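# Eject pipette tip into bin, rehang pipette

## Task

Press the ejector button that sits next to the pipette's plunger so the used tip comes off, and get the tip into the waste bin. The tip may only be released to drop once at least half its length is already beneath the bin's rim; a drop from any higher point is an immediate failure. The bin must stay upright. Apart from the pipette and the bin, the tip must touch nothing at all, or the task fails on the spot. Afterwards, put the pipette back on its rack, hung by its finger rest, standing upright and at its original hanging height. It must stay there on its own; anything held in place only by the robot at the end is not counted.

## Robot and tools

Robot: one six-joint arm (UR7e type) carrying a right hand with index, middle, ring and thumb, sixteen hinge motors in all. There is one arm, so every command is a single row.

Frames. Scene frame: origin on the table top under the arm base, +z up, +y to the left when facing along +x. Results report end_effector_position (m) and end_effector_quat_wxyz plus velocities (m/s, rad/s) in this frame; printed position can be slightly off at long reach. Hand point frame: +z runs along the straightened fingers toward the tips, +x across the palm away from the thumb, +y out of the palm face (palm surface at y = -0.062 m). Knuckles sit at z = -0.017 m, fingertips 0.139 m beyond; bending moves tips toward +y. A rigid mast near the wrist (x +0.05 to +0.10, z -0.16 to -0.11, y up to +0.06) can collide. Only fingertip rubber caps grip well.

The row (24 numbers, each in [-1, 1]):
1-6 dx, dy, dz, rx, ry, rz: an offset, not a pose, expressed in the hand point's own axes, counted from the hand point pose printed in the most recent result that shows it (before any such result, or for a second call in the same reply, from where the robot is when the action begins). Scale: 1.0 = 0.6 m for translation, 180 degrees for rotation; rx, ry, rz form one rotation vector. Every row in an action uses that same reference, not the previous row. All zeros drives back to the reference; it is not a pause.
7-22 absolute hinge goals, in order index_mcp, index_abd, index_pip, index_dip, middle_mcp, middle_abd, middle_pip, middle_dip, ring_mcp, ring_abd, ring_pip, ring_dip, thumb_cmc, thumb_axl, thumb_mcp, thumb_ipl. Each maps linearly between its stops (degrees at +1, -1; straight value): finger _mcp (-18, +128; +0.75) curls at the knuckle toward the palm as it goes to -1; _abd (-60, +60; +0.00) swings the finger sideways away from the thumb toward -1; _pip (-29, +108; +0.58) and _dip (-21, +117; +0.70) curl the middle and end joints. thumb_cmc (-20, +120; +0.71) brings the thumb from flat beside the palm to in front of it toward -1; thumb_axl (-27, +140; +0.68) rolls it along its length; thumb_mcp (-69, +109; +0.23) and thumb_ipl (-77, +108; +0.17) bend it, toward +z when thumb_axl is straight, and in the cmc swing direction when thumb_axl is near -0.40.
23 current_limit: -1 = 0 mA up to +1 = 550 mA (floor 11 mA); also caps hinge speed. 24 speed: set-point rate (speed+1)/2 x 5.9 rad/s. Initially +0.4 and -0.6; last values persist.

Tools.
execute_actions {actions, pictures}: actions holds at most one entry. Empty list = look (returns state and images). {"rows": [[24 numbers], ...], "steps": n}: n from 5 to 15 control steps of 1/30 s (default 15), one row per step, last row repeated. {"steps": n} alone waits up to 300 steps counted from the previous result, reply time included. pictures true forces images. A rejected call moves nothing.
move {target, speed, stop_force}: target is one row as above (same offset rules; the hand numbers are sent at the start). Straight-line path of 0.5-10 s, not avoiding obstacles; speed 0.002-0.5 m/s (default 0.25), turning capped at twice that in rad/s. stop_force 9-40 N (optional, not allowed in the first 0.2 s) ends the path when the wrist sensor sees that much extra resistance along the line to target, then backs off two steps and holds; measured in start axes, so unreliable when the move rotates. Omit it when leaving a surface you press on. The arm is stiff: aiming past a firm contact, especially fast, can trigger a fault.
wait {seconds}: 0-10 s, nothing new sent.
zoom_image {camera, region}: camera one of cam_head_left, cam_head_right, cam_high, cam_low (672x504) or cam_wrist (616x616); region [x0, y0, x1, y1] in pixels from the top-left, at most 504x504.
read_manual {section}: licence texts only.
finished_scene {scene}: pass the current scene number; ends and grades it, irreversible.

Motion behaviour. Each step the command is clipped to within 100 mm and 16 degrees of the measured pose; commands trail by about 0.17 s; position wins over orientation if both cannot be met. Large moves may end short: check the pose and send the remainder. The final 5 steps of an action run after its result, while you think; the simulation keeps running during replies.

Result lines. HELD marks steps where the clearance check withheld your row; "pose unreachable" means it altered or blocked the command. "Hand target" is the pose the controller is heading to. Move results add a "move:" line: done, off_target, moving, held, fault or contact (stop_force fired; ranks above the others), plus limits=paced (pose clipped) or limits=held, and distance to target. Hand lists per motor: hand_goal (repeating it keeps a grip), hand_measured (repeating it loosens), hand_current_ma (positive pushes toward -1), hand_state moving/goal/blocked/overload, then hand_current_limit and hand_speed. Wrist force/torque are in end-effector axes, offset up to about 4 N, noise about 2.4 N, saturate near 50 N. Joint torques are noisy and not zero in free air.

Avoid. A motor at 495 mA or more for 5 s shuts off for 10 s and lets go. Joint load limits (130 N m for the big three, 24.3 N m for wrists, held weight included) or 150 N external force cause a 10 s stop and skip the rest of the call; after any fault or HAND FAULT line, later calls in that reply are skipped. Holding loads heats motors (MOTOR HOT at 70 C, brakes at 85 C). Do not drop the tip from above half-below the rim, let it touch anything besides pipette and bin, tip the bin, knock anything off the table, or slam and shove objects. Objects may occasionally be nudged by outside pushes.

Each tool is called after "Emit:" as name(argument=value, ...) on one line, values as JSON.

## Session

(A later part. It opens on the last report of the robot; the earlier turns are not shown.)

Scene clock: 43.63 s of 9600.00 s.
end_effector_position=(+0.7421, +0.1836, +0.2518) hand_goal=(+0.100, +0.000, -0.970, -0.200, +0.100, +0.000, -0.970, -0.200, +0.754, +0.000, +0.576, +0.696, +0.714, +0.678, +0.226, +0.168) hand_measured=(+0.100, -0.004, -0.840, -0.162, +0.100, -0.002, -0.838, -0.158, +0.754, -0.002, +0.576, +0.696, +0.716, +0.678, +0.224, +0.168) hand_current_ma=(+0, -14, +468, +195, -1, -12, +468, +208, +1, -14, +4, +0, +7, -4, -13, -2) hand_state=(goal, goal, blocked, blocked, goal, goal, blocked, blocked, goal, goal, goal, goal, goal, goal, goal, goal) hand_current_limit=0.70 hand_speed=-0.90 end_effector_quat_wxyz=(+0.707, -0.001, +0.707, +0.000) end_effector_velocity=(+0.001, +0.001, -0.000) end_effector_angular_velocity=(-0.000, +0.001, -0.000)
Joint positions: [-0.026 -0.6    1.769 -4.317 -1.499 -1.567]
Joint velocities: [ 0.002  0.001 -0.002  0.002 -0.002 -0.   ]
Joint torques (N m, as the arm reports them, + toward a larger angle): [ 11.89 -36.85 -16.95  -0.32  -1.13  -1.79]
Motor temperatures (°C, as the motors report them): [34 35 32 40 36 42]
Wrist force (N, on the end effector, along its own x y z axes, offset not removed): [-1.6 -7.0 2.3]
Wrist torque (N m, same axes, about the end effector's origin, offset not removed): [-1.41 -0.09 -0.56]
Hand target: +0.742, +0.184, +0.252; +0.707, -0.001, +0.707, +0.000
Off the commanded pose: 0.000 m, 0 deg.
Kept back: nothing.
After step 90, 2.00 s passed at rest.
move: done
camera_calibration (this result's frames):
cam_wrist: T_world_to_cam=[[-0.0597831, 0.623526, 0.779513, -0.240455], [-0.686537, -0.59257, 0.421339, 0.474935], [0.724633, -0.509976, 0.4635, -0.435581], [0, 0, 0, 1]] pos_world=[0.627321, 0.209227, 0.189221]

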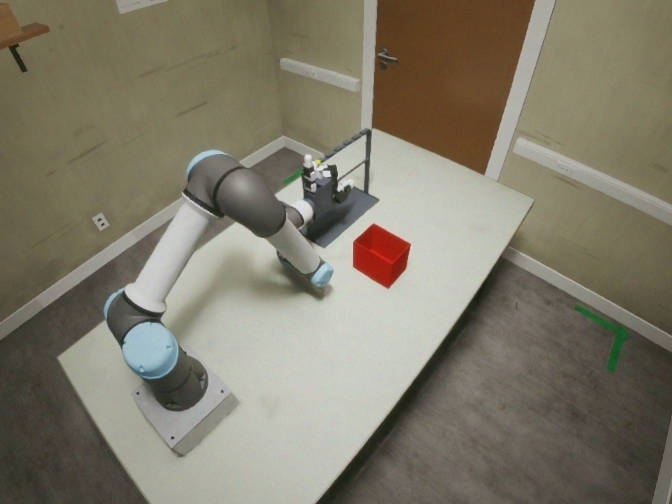

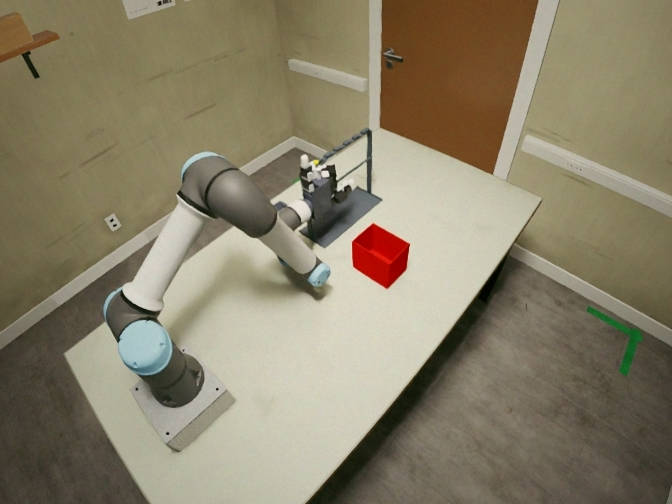

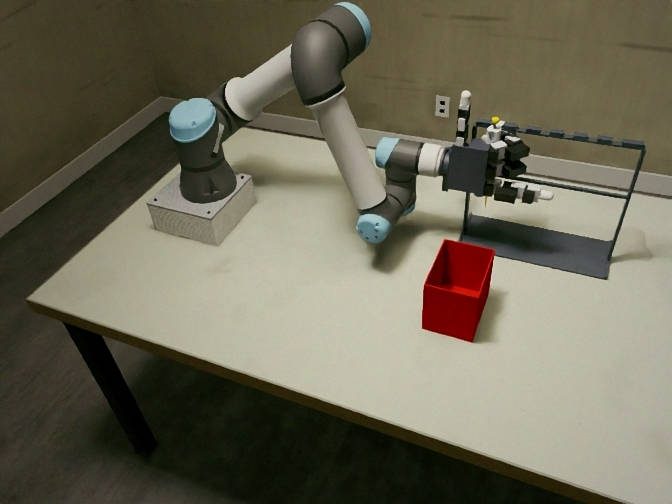

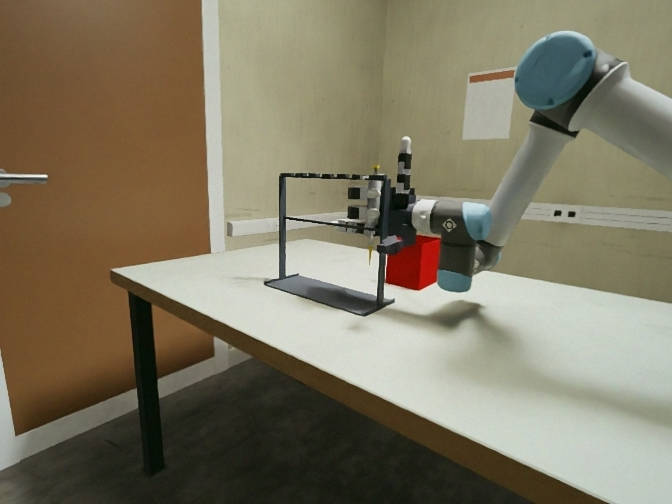

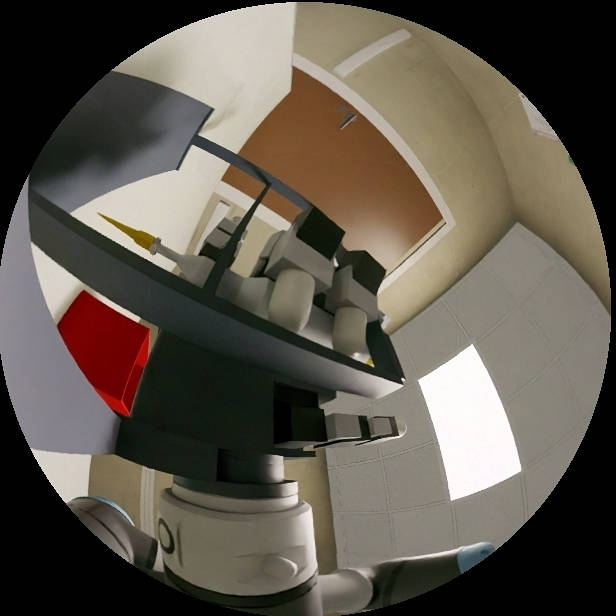

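Emit:
move(target=[-0.018, -0.002, 0, 0, 0, 0, 0.1, 0, -0.97, -0.2, 0.1, 0, -0.97, -0.2, 0.754, 0, 0.576, 0.696, 0.714, 0.678, 0.226, 0.168, 0.7, -0.9], speed=0.01)

Emit:
zoom_image(camera="cam_low", region=[330, 150, 410, 230])

Emit:
zoom_image(camera="cam_high", region=[455, 95, 545, 175])

Scene clock: 45.17 s of 9600.00 s.
end_effector_position=(+0.7421, +0.1824, +0.2624) hand_goal=(+0.100, +0.000, -0.970, -0.200, +0.100, +0.000, -0.970, -0.200, +0.754, +0.000, +0.576, +0.696, +0.714, +0.678, +0.226, +0.168) hand_measured=(+0.100, -0.004, -0.840, -0.162, +0.100, -0.002, -0.838, -0.158, +0.754, -0.002, +0.576, +0.696, +0.716, +0.678, +0.224, +0.168) hand_current_ma=(-2, -14, +468, +195, -2, -12, +467, +208, +1, -14, +4, +0, +7, -4, -13, -2) hand_state=(goal, goal, blocked, blocked, goal, goal, blocked, blocked, goal, goal, goal, goal, goal, goal, goal, goal) hand_current_limit=0.70 hand_speed=-0.90 end_effector_quat_wxyz=(+0.707, -0.001, +0.707, +0.000) end_effector_velocity=(-0.000, +0.000, +0.002) end_effector_angular_velocity=(+0.000, +0.001, +0.000)
Joint positions: [-0.028 -0.624  1.778 -4.301 -1.497 -1.567]
Joint velocities: [ 0.    -0.004  0.002  0.003  0.     0.   ]
Joint torques (N m, as the arm reports them, + toward a larger angle): [-12.83 -57.45  -0.57  -0.7    1.48   1.58]
Motor temperatures (°C, as the motors report them): [34 35 32 40 36 42]
Wrist force (N, on the end effector, along its own x y z axes, offset not removed): [-2.7 -1.1 2.1]
Wrist torque (N m, same axes, about the end effector's origin, offset not removed): [-0.09 0.24 -0.55]
Hand target: +0.742, +0.182, +0.263; +0.707, -0.001, +0.707, +0.000
Off the commanded pose: 0.000 m, 0 deg.
Kept back: nothing.
move: done
camera_calibration (this result's frames):
cam_wrist: T_world_to_cam=[[-0.059791, 0.623521, 0.779517, -0.248004], [-0.686544, -0.592571, 0.421327, 0.469779], [0.724626, -0.509981, 0.463505, -0.441094], [0, 0, 0, 1]] pos_world=[0.627323, 0.208063, 0.199842]

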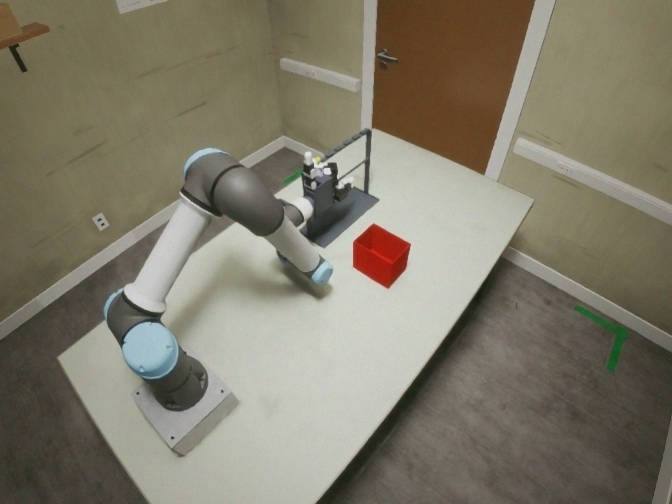

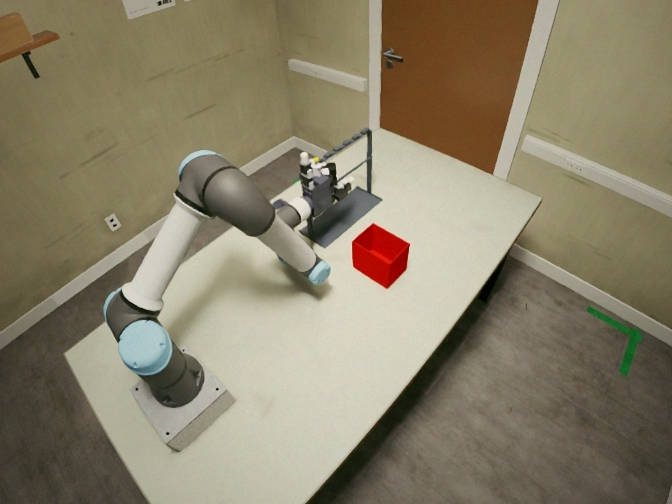

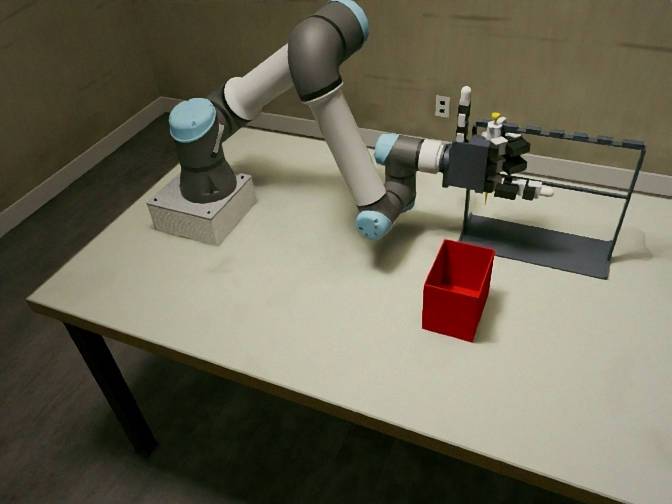

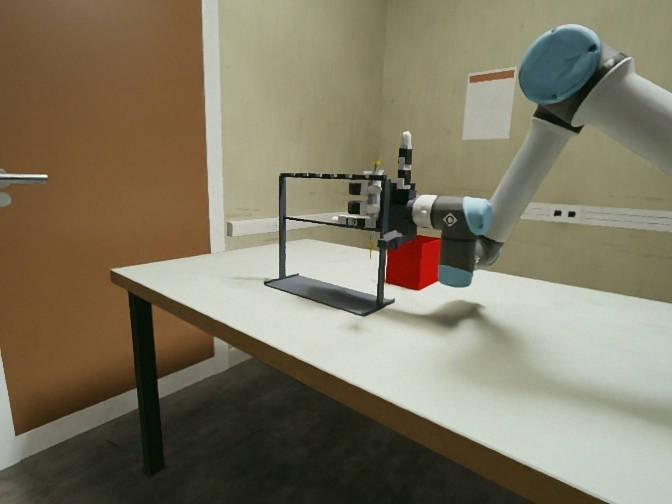

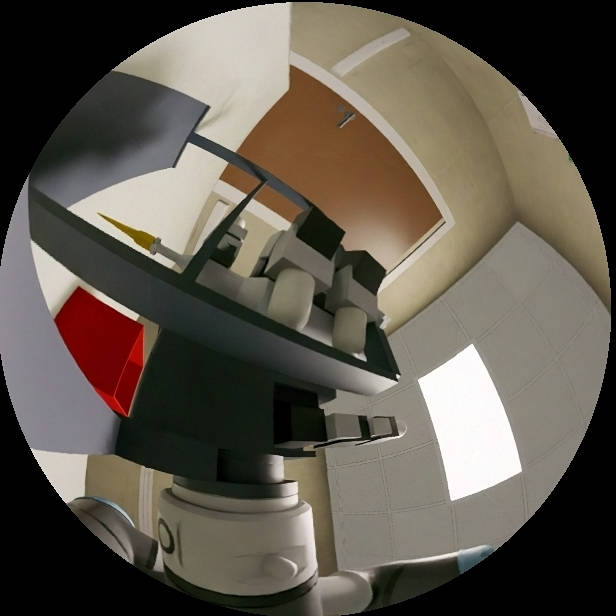

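Region (330, 150, 410, 230) of cam_low's 672x504 image, scaled by 6.300, with more detail than that image has.

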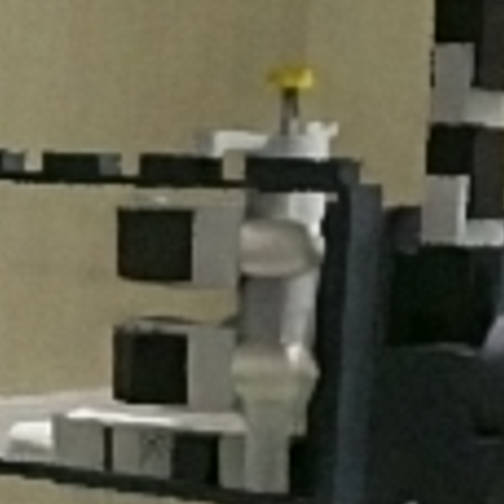

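Region (455, 95, 545, 175) of cam_high's 672x504 image, scaled by 5.600, with more detail than that image has.

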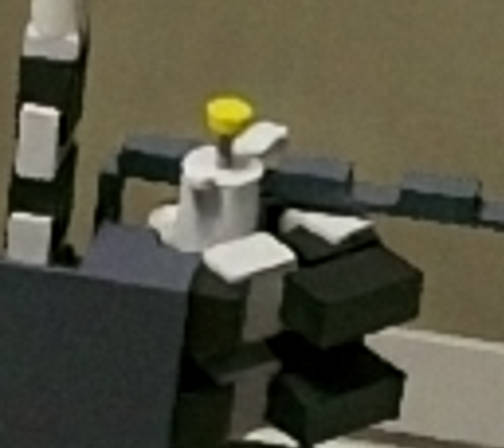

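Emit:
move(target=[-0.004, 0, 0, 0, 0, 0, 0.1, 0, -0.97, -0.2, 0.1, 0, -0.97, -0.2, 0.754, 0, 0.576, 0.696, 0.714, 0.678, 0.226, 0.168, 0.7, -0.9], speed=0.01)

Emit:
move(target=[0, -0.1, 0, 0, 0, 0, 0.1, 0, -0.97, -0.2, 0.1, 0, -0.97, -0.2, 0.754, 0, 0.576, 0.696, 0.714, 0.678, 0.226, 0.168, 0.7, -0.9], speed=0.03)

Scene clock: 46.10 s of 9600.00 s.
end_effector_position=(+0.7421, +0.1824, +0.2648) hand_goal=(+0.100, +0.000, -0.970, -0.200, +0.100, +0.000, -0.970, -0.200, +0.754, +0.000, +0.576, +0.696, +0.714, +0.678, +0.226, +0.168) hand_measured=(+0.100, -0.004, -0.840, -0.162, +0.100, -0.002, -0.838, -0.158, +0.754, -0.002, +0.576, +0.696, +0.716, +0.678, +0.224, +0.168) hand_current_ma=(-2, -14, +468, +195, -2, -12, +468, +208, +1, -14, +4, +0, +7, -4, -13, -2) hand_state=(goal, goal, blocked, blocked, goal, goal, blocked, blocked, goal, goal, goal, goal, goal, goal, goal, goal) hand_current_limit=0.70 hand_speed=-0.90 end_effector_quat_wxyz=(+0.707, -0.001, +0.707, +0.000) end_effector_velocity=(+0.000, -0.000, +0.001) end_effector_angular_velocity=(-0.000, +0.001, -0.002)
Joint positions: [-0.028 -0.629  1.779 -4.298 -1.497 -1.567]
Joint velocities: [ 0.    -0.002  0.     0.002 -0.002 -0.   ]
Joint torques (N m, as the arm reports them, + toward a larger angle): [ -7.08 -57.58  -0.36  -0.52   0.89   1.56]
Motor temperatures (°C, as the motors report them): [34 35 32 40 36 42]
Wrist force (N, on the end effector, along its own x y z axes, offset not removed): [-1.6 0.7 -3.9]
Wrist torque (N m, same axes, about the end effector's origin, offset not removed): [0.46 0.26 -0.52]
Hand target: +0.742, +0.182, +0.265; +0.707, -0.001, +0.707, +0.000
Off the commanded pose: 0.000 m, 0 deg.
Kept back: nothing.
move: done
camera_calibration (this result's frames):
cam_wrist: T_world_to_cam=[[-0.0597958, 0.62352, 0.779517, -0.249803], [-0.686545, -0.592573, 0.421323, 0.468799], [0.724625, -0.50998, 0.463508, -0.442175], [0, 0, 0, 1]] pos_world=[0.627325, 0.208054, 0.202161]

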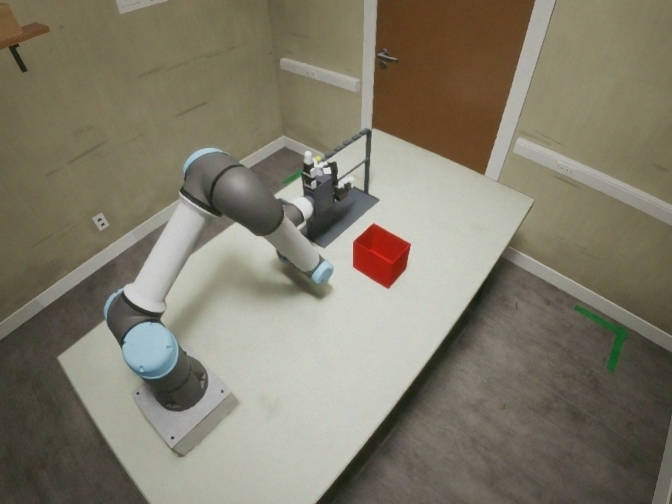

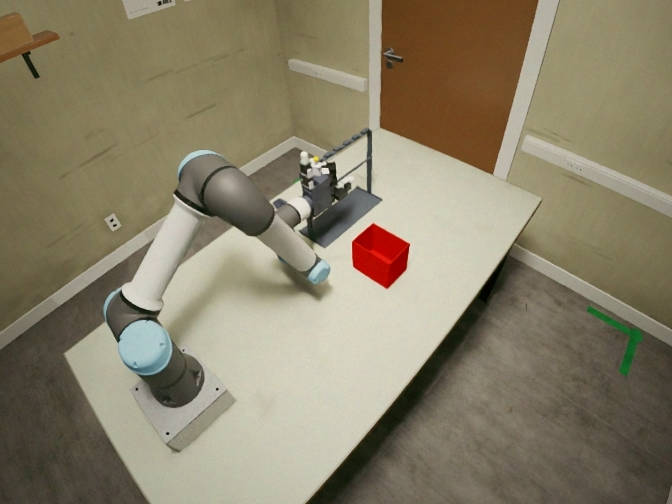

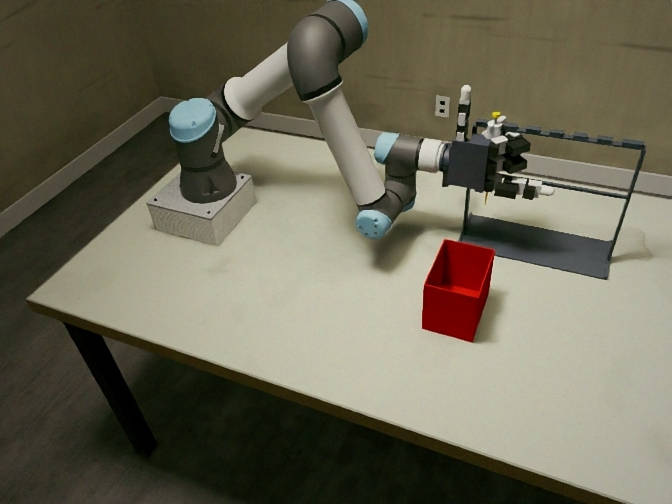

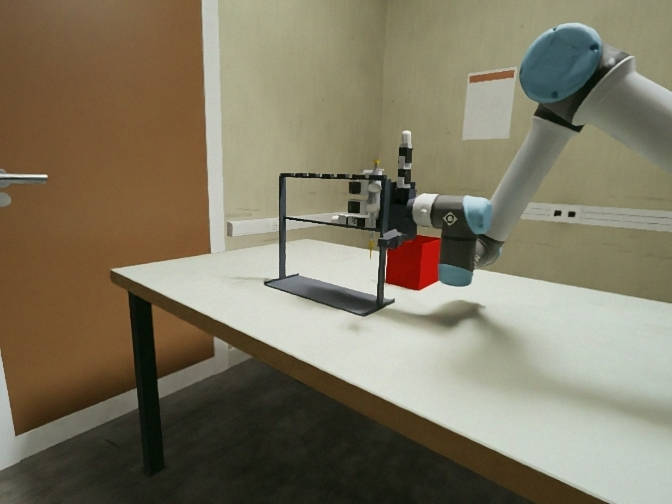

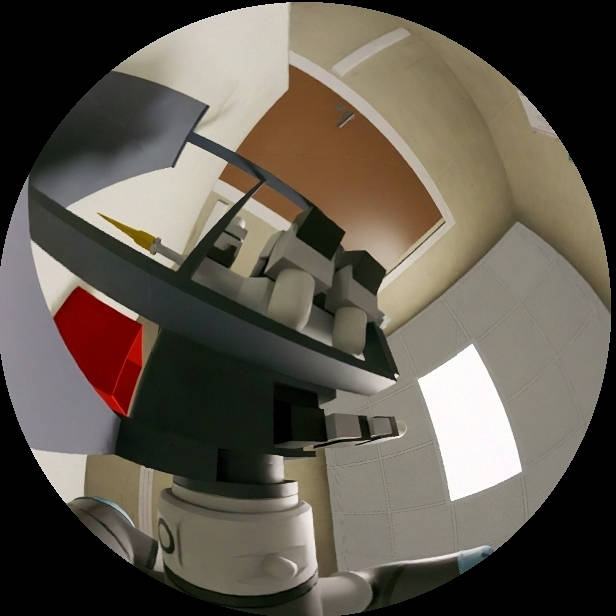

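Scene clock: 48.43 s of 9600.00 s.
end_effector_position=(+0.7421, +0.1226, +0.2649) hand_goal=(+0.100, +0.000, -0.970, -0.200, +0.100, +0.000, -0.970, -0.200, +0.754, +0.000, +0.576, +0.696, +0.714, +0.678, +0.226, +0.168) hand_measured=(+0.100, -0.004, -0.840, -0.162, +0.100, -0.002, -0.838, -0.158, +0.754, -0.002, +0.576, +0.696, +0.716, +0.678, +0.224, +0.168) hand_current_ma=(-2, -14, +468, +195, -2, -12, +467, +208, +1, -14, +4, +0, +7, -4, -13, -2) hand_state=(goal, goal, blocked, blocked, goal, goal, blocked, blocked, goal, goal, goal, goal, goal, goal, goal, goal) hand_current_limit=0.70 hand_speed=-0.90 end_effector_quat_wxyz=(+0.707, -0.001, +0.707, +0.000) end_effector_velocity=(-0.000, -0.001, -0.000) end_effector_angular_velocity=(+0.000, +0.000, +0.002)
Joint positions: [-0.147 -0.636  1.803 -4.315 -1.378 -1.566]
Joint velocities: [-0.003 -0.     0.     0.     0.005  0.   ]
Joint torques (N m, as the arm reports them, + toward a larger angle): [-11.47 -56.63   1.03  -3.92   1.77   1.65]
Motor temperatures (°C, as the motors report them): [34 35 32 40 36 42]
Wrist force (N, on the end effector, along its own x y z axes, offset not removed): [-1.1 -3.1 2.0]
Wrist torque (N m, same axes, about the end effector's origin, offset not removed): [-0.53 0.19 -0.33]
Hand target: +0.742, +0.122, +0.265; +0.707, -0.001, +0.707, +0.000
Off the commanded pose: 0.000 m, 0 deg.
Kept back: nothing.
move: done
camera_calibration (this result's frames):
cam_wrist: T_world_to_cam=[[-0.0598108, 0.623325, 0.779672, -0.212622], [-0.686568, -0.592668, 0.421152, 0.433403], [0.724601, -0.510108, 0.463403, -0.47269], [0, 0, 0, 1]] pos_world=[0.627355, 0.148274, 0.202292]

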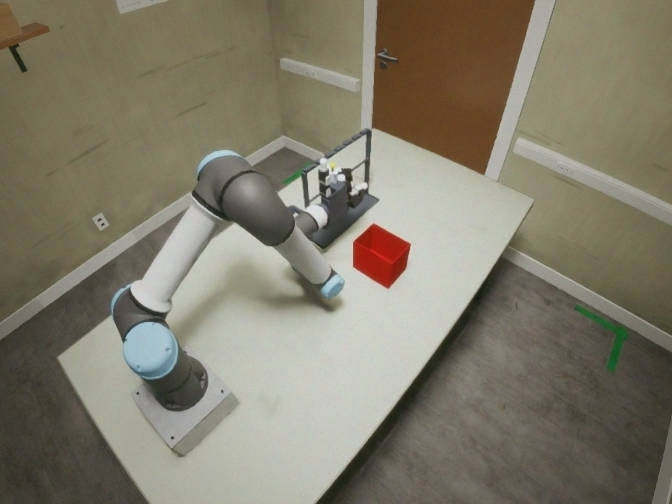

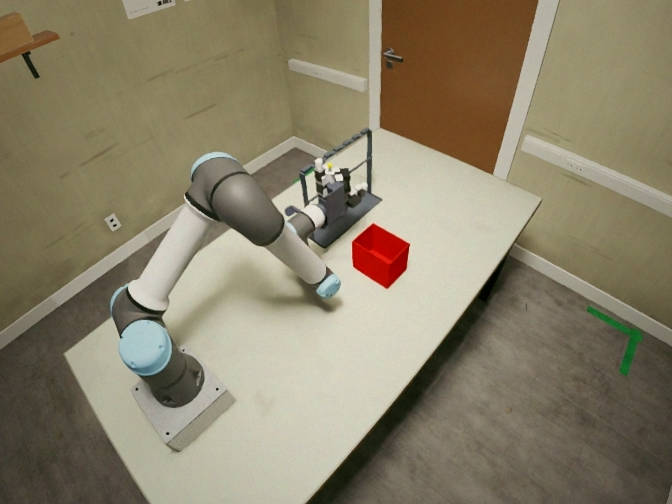

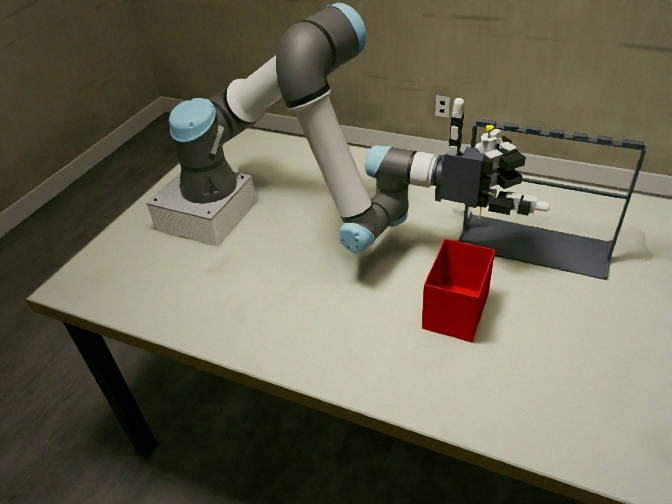

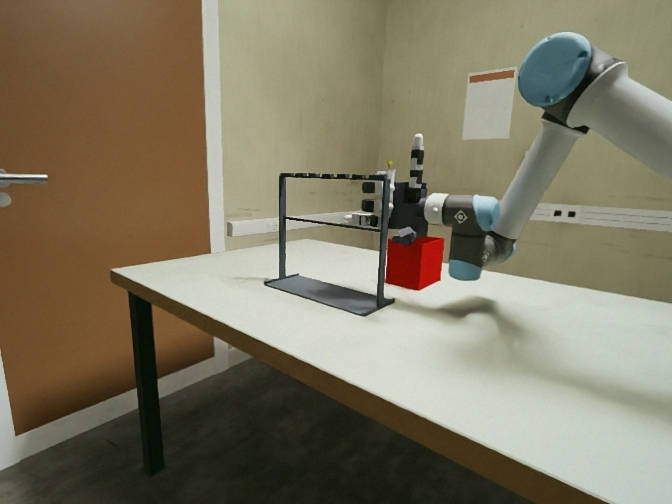

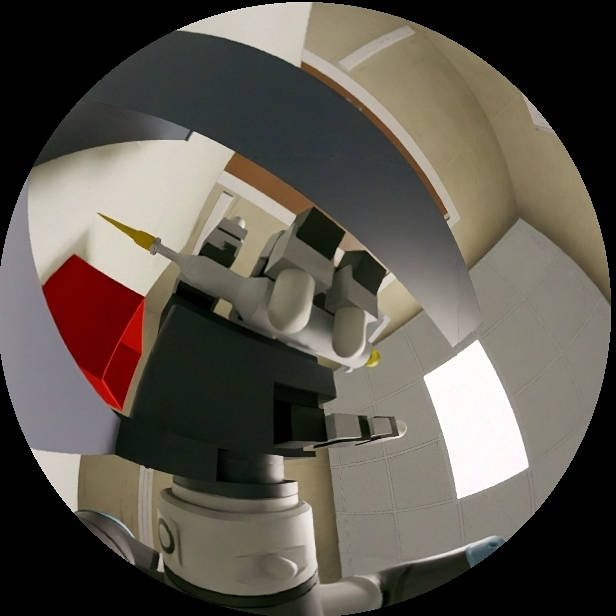

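Emit:
move(target=[-0.1085, -0.3443, 0.0032, 0, 0, 0, 0.1, 0, -0.97, -0.2, 0.1, 0, -0.97, -0.2, 0.754, 0, 0.576, 0.696, 0.714, 0.678, 0.226, 0.168, 0.7, -0.9], speed=0.12)

Emit:
move(target=[0.13, 0, 0, 0, 0, 0, 0.1, 0, -0.97, -0.2, 0.1, 0, -0.97, -0.2, 0.754, 0, 0.576, 0.696, 0.714, 0.678, 0.226, 0.168, 0.7, -0.9], speed=0.06)

Scene clock: 51.40 s of 9600.00 s.
end_effector_position=(+0.7441, -0.0837, +0.3303) hand_goal=(+0.100, +0.000, -0.970, -0.200, +0.100, +0.000, -0.970, -0.200, +0.754, +0.000, +0.576, +0.696, +0.714, +0.678, +0.226, +0.168) hand_measured=(+0.100, -0.004, -0.840, -0.162, +0.100, -0.002, -0.838, -0.158, +0.754, -0.002, +0.576, +0.696, +0.716, +0.678, +0.224, +0.168) hand_current_ma=(-2, -14, +468, +195, -2, -12, +468, +208, +1, -14, +4, +0, +7, -4, -13, -2) hand_state=(goal, goal, blocked, blocked, goal, goal, blocked, blocked, goal, goal, goal, goal, goal, goal, goal, goal) hand_current_limit=0.70 hand_speed=-0.90 end_effector_quat_wxyz=(+0.707, -0.000, +0.707, +0.001) end_effector_velocity=(+0.000, -0.002, +0.000) end_effector_angular_velocity=(-0.001, +0.000, +0.000)
Joint positions: [-0.525 -0.741  1.744 -4.152 -1.    -1.562]
Joint velocities: [-0.003 -0.    -0.001  0.002  0.003 -0.001]
Joint torques (N m, as the arm reports them, + toward a larger angle): [-13.72 -57.58 -20.22  -0.32   1.7   -1.58]
Motor temperatures (°C, as the motors report them): [34 35 32 40 36 42]
Wrist force (N, on the end effector, along its own x y z axes, offset not removed): [-1.9 -3.5 1.1]
Wrist torque (N m, same axes, about the end effector's origin, offset not removed): [-0.60 0.37 -0.49]
Hand target: +0.744, -0.084, +0.330; +0.707, -0.000, +0.707, +0.001
Off the commanded pose: 0.000 m, 0 deg.
Kept back: nothing.
move: done
camera_calibration (this result's frames):
cam_wrist: T_world_to_cam=[[-0.060028, 0.622668, 0.78018, -0.134953], [-0.686713, -0.593003, 0.420444, 0.285267], [0.724446, -0.510521, 0.463191, -0.609562], [0, 0, 0, 1]] pos_world=[0.629391, -0.0579995, 0.267692]

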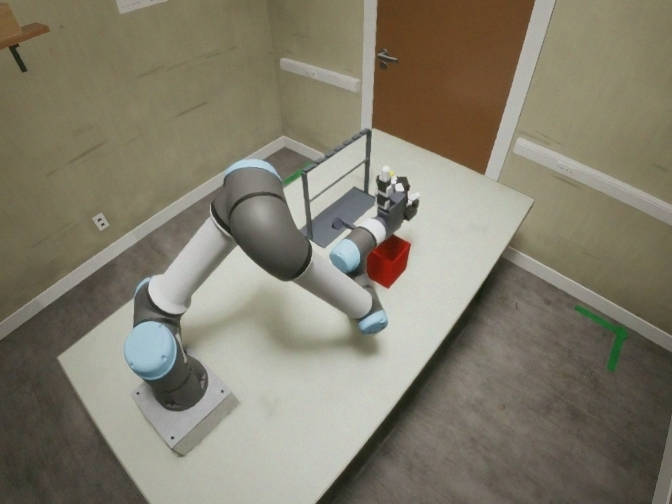

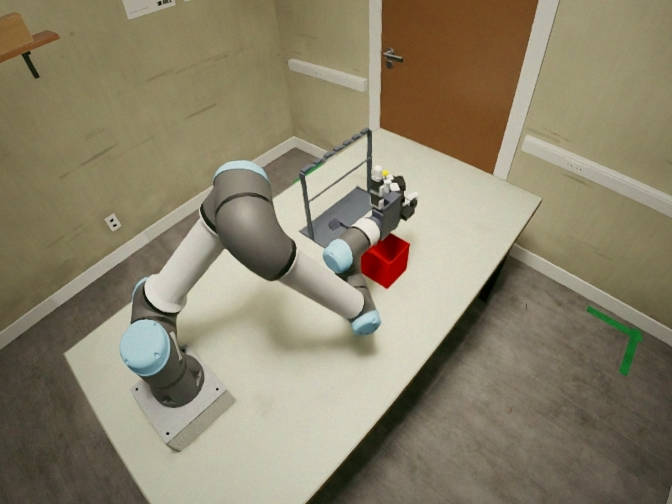

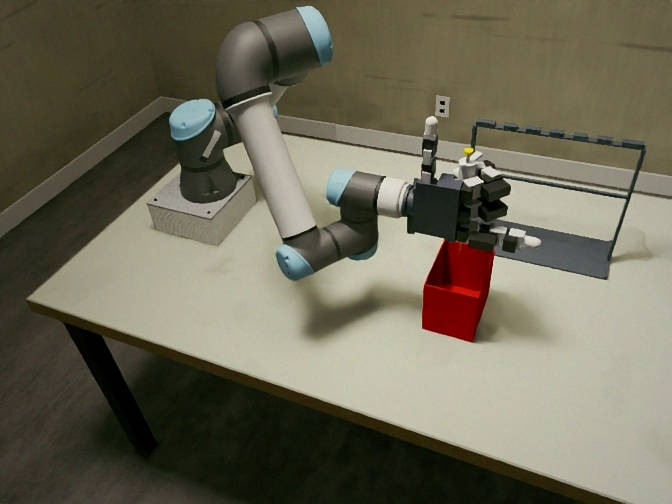

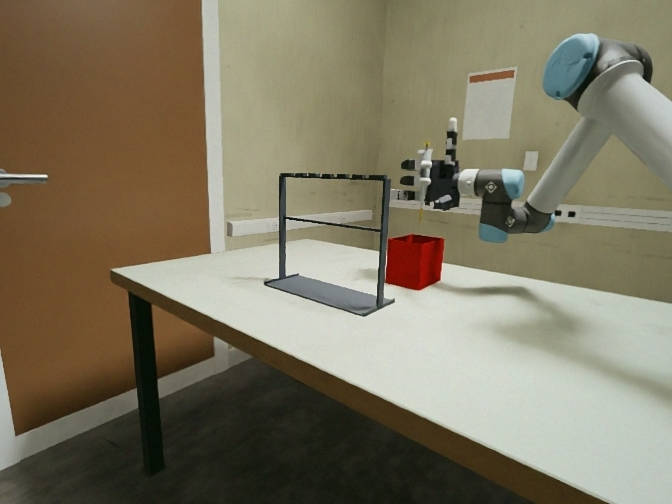

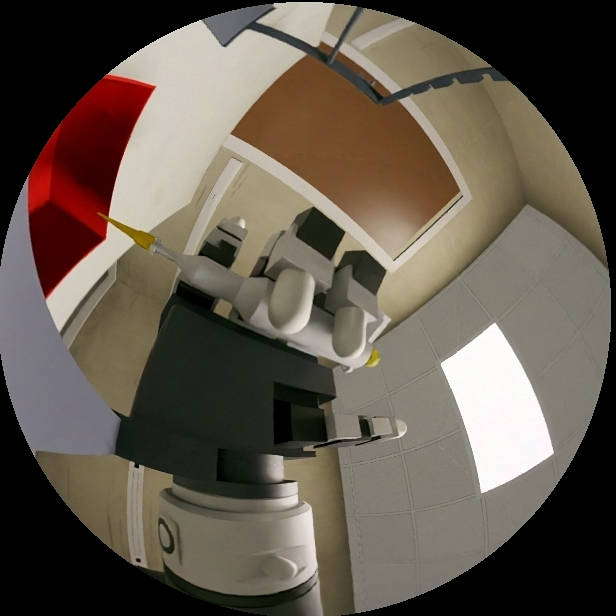

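Scene clock: 53.10 s of 9600.00 s.
end_effector_position=(+0.7441, -0.0838, +0.2525) hand_goal=(+0.100, +0.000, -0.970, -0.200, +0.100, +0.000, -0.970, -0.200, +0.754, +0.000, +0.576, +0.696, +0.714, +0.678, +0.226, +0.168) hand_measured=(+0.100, -0.004, -0.840, -0.162, +0.100, -0.002, -0.838, -0.158, +0.754, -0.002, +0.576, +0.696, +0.716, +0.678, +0.224, +0.168) hand_current_ma=(-2, -14, +467, +195, -2, -12, +468, +208, +1, -14, +4, +0, +7, -4, -13, -2) hand_state=(goal, goal, blocked, blocked, goal, goal, blocked, blocked, goal, goal, goal, goal, goal, goal, goal, goal) hand_current_limit=0.70 hand_speed=-0.90 end_effector_quat_wxyz=(+0.707, -0.000, +0.707, +0.001) end_effector_velocity=(+0.000, +0.000, -0.002) end_effector_angular_velocity=(+0.000, -0.001, +0.002)
Joint positions: [-0.524 -0.578  1.703 -4.274 -1.002 -1.562]
Joint velocities: [ 0.     0.004 -0.003 -0.003  0.001  0.001]
Joint torques (N m, as the arm reports them, + toward a larger angle): [ 11.21 -40.46 -18.13  -3.69  -1.52   1.62]
Motor temperatures (°C, as the motors report them): [34 35 32 40 36 42]
Wrist force (N, on the end effector, along its own x y z axes, offset not removed): [0.5 -3.6 1.1]
Wrist torque (N m, same axes, about the end effector's origin, offset not removed): [-0.54 -0.05 -0.22]
Hand target: +0.744, -0.084, +0.252; +0.707, -0.000, +0.707, +0.001
Off the commanded pose: 0.000 m, 0 deg.
Kept back: nothing.
move: done
camera_calibration (this result's frames):
cam_wrist: T_world_to_cam=[[-0.0600072, 0.622698, 0.780158, -0.0742371], [-0.686703, -0.592985, 0.420484, 0.317936], [0.724457, -0.510505, 0.463192, -0.573565], [0, 0, 0, 1]] pos_world=[0.629396, -0.0580491, 0.189901]

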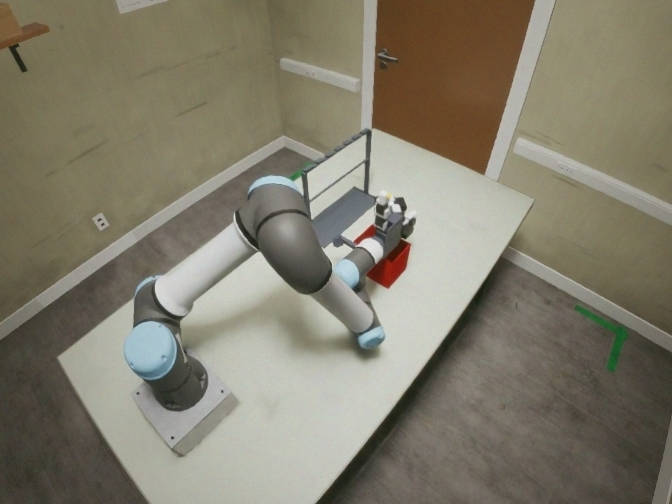

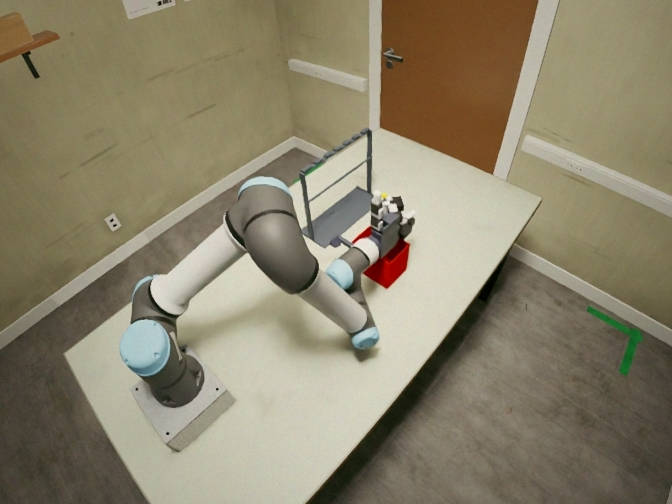

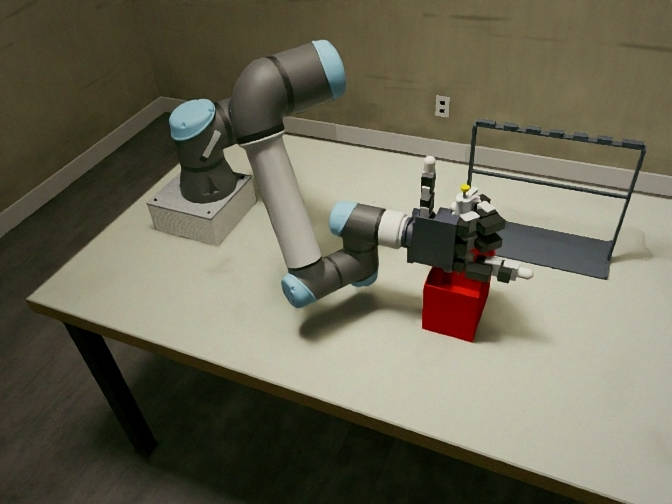

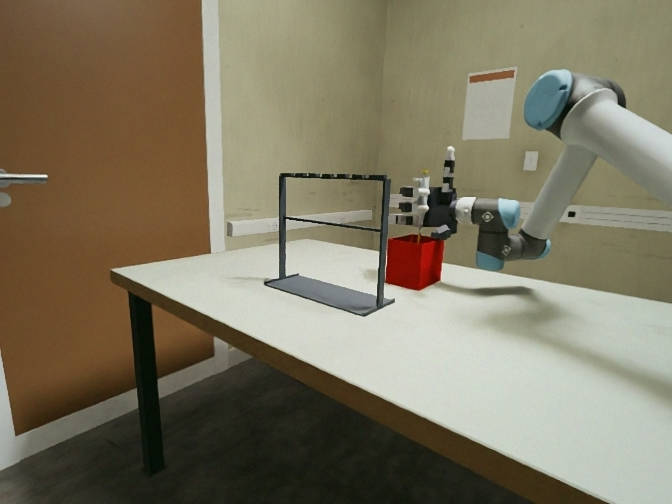

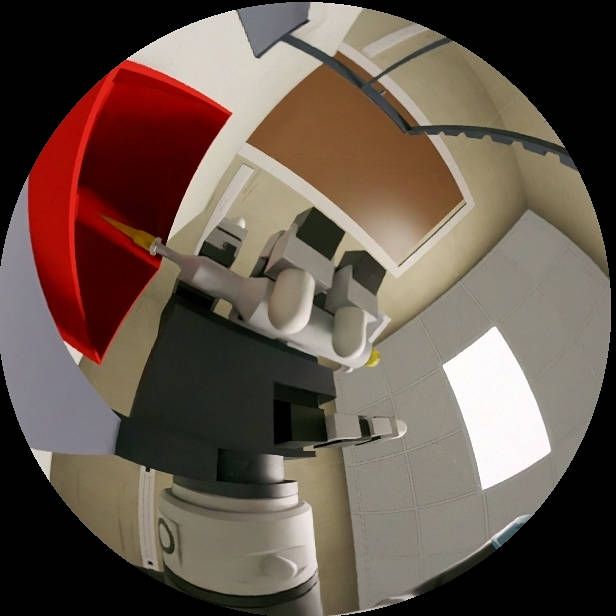

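Emit:
move(target=[0.0167, 0, 0, 0, 0, 0, 0.1, 0, -0.97, -0.2, 0.1, 0, -0.97, -0.2, 0.754, 0, 0.576, 0.696, 0.714, 0.678, 0.226, 0.168, 0.7, -0.9], speed=0.03)

Emit:
zoom_image(camera="cam_wrist", region=[290, 290, 430, 450])

Emit:
zoom_image(camera="cam_high", region=[410, 150, 520, 250])

Emit:
zoom_image(camera="cam_low", region=[385, 145, 475, 260])

Scene clock: 54.40 s of 9600.00 s.
end_effector_position=(+0.7441, -0.0838, +0.2427) hand_goal=(+0.100, +0.000, -0.970, -0.200, +0.100, +0.000, -0.970, -0.200, +0.754, +0.000, +0.576, +0.696, +0.714, +0.678, +0.226, +0.168) hand_measured=(+0.100, -0.004, -0.840, -0.162, +0.100, -0.002, -0.838, -0.158, +0.754, -0.002, +0.576, +0.696, +0.716, +0.678, +0.224, +0.168) hand_current_ma=(-2, -14, +467, +195, -2, -12, +467, +208, +1, -14, +4, +0, +7, -4, -13, -2) hand_state=(goal, goal, blocked, blocked, goal, goal, blocked, blocked, goal, goal, goal, goal, goal, goal, goal, goal) hand_current_limit=0.70 hand_speed=-0.90 end_effector_quat_wxyz=(+0.707, -0.000, +0.707, +0.001) end_effector_velocity=(-0.000, +0.000, -0.002) end_effector_angular_velocity=(-0.000, -0.000, +0.000)
Joint positions: [-0.524 -0.557  1.695 -4.288 -1.002 -1.562]
Joint velocities: [ 0.     0.004 -0.001 -0.003  0.    -0.   ]
Joint torques (N m, as the arm reports them, + toward a larger angle): [ 11.47 -40.97 -18.59  -3.82  -1.4   -1.75]
Motor temperatures (°C, as the motors report them): [34 35 32 40 36 42]
Wrist force (N, on the end effector, along its own x y z axes, offset not removed): [-2.0 -2.2 4.3]
Wrist torque (N m, same axes, about the end effector's origin, offset not removed): [-0.78 0.31 -0.39]
Hand target: +0.744, -0.084, +0.242; +0.707, -0.000, +0.707, +0.001
Off the commanded pose: 0.000 m, 0 deg.
Kept back: nothing.
move: done
camera_calibration (this result's frames):
cam_wrist: T_world_to_cam=[[-0.0599956, 0.622697, 0.780159, -0.0665604], [-0.686698, -0.592985, 0.420493, 0.322066], [0.724463, -0.510506, 0.463182, -0.569009], [0, 0, 0, 1]] pos_world=[0.629395, -0.0580552, 0.180056]

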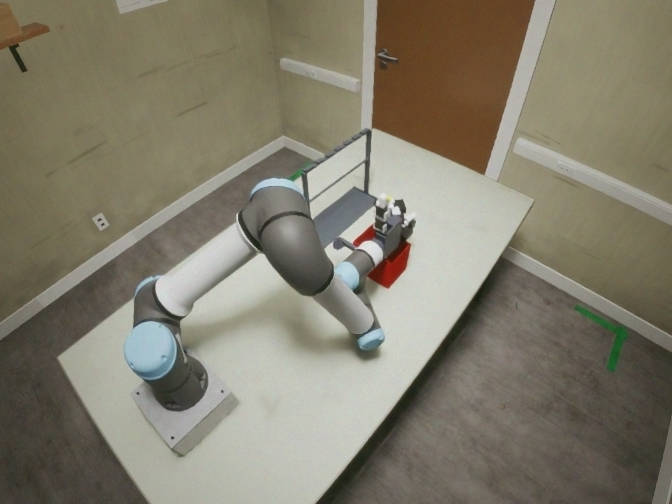

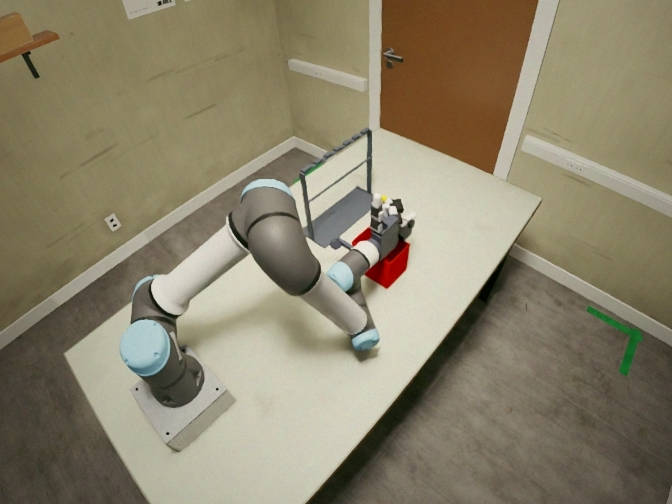

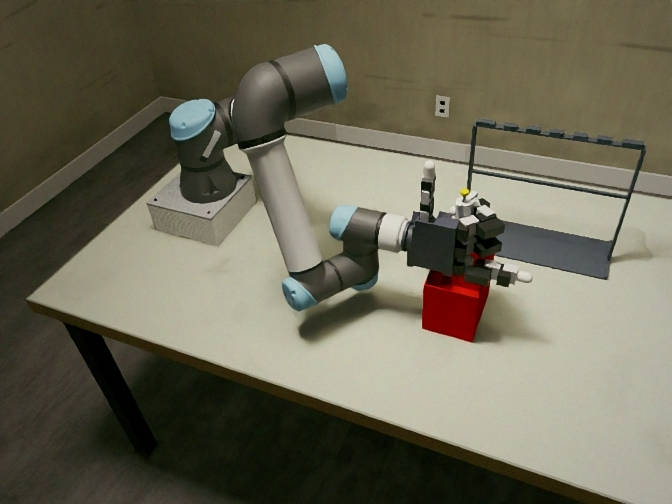

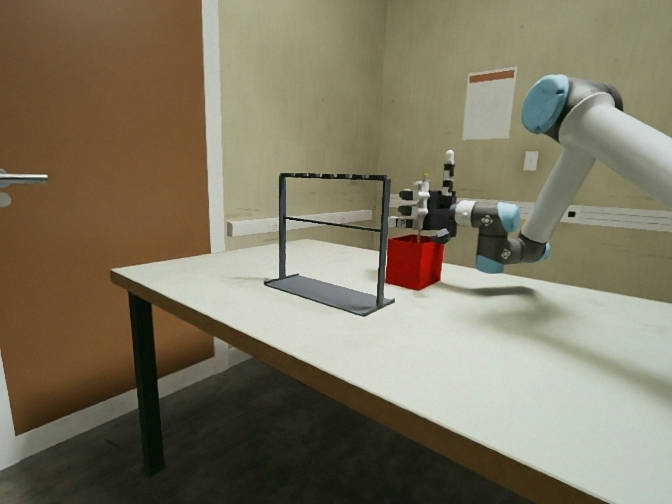

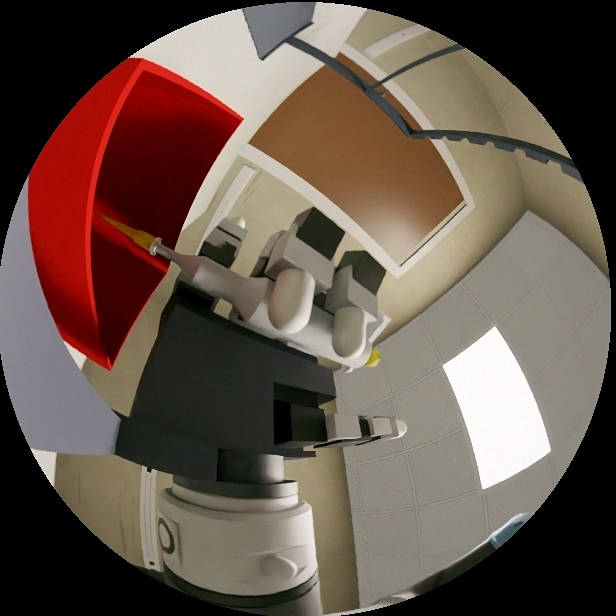

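Region (290, 290, 430, 450) of cam_wrist's 616x616 image, scaled by 3.150, with more detail than that image has; it fills the left 441 columns of this view, and the rest is white.

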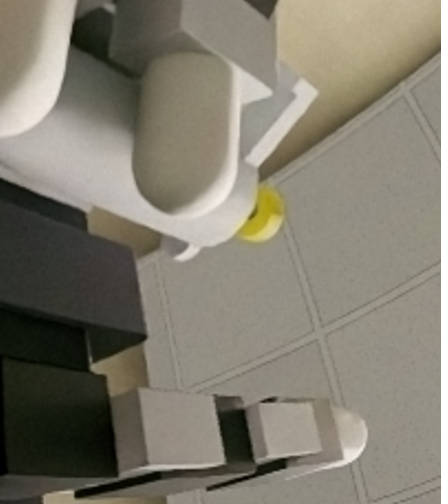

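Region (410, 150, 520, 250) of cam_high's 672x504 image, scaled by 4.582, with more detail than that image has; it fills the top 458 rows of this view, and the rest is white.

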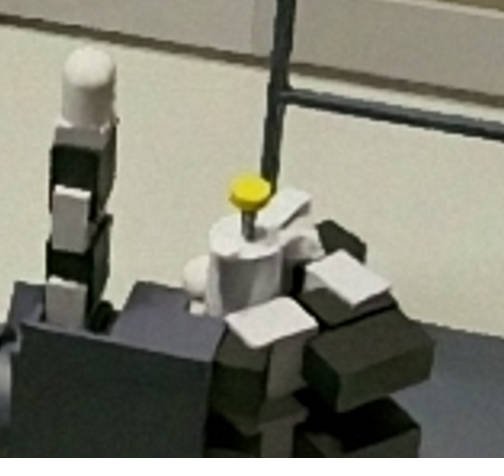

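Region (385, 145, 475, 260) of cam_low's 672x504 image, scaled by 4.383, with more detail than that image has; it fills the left 394 columns of this view, and the rest is white.

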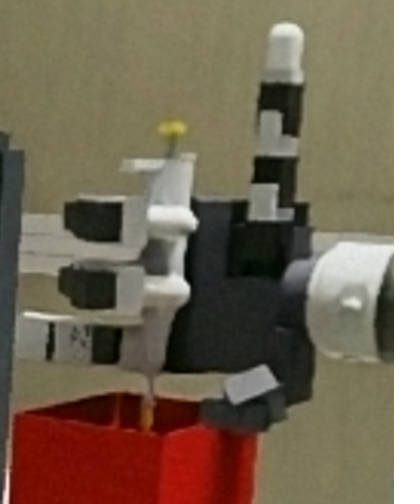

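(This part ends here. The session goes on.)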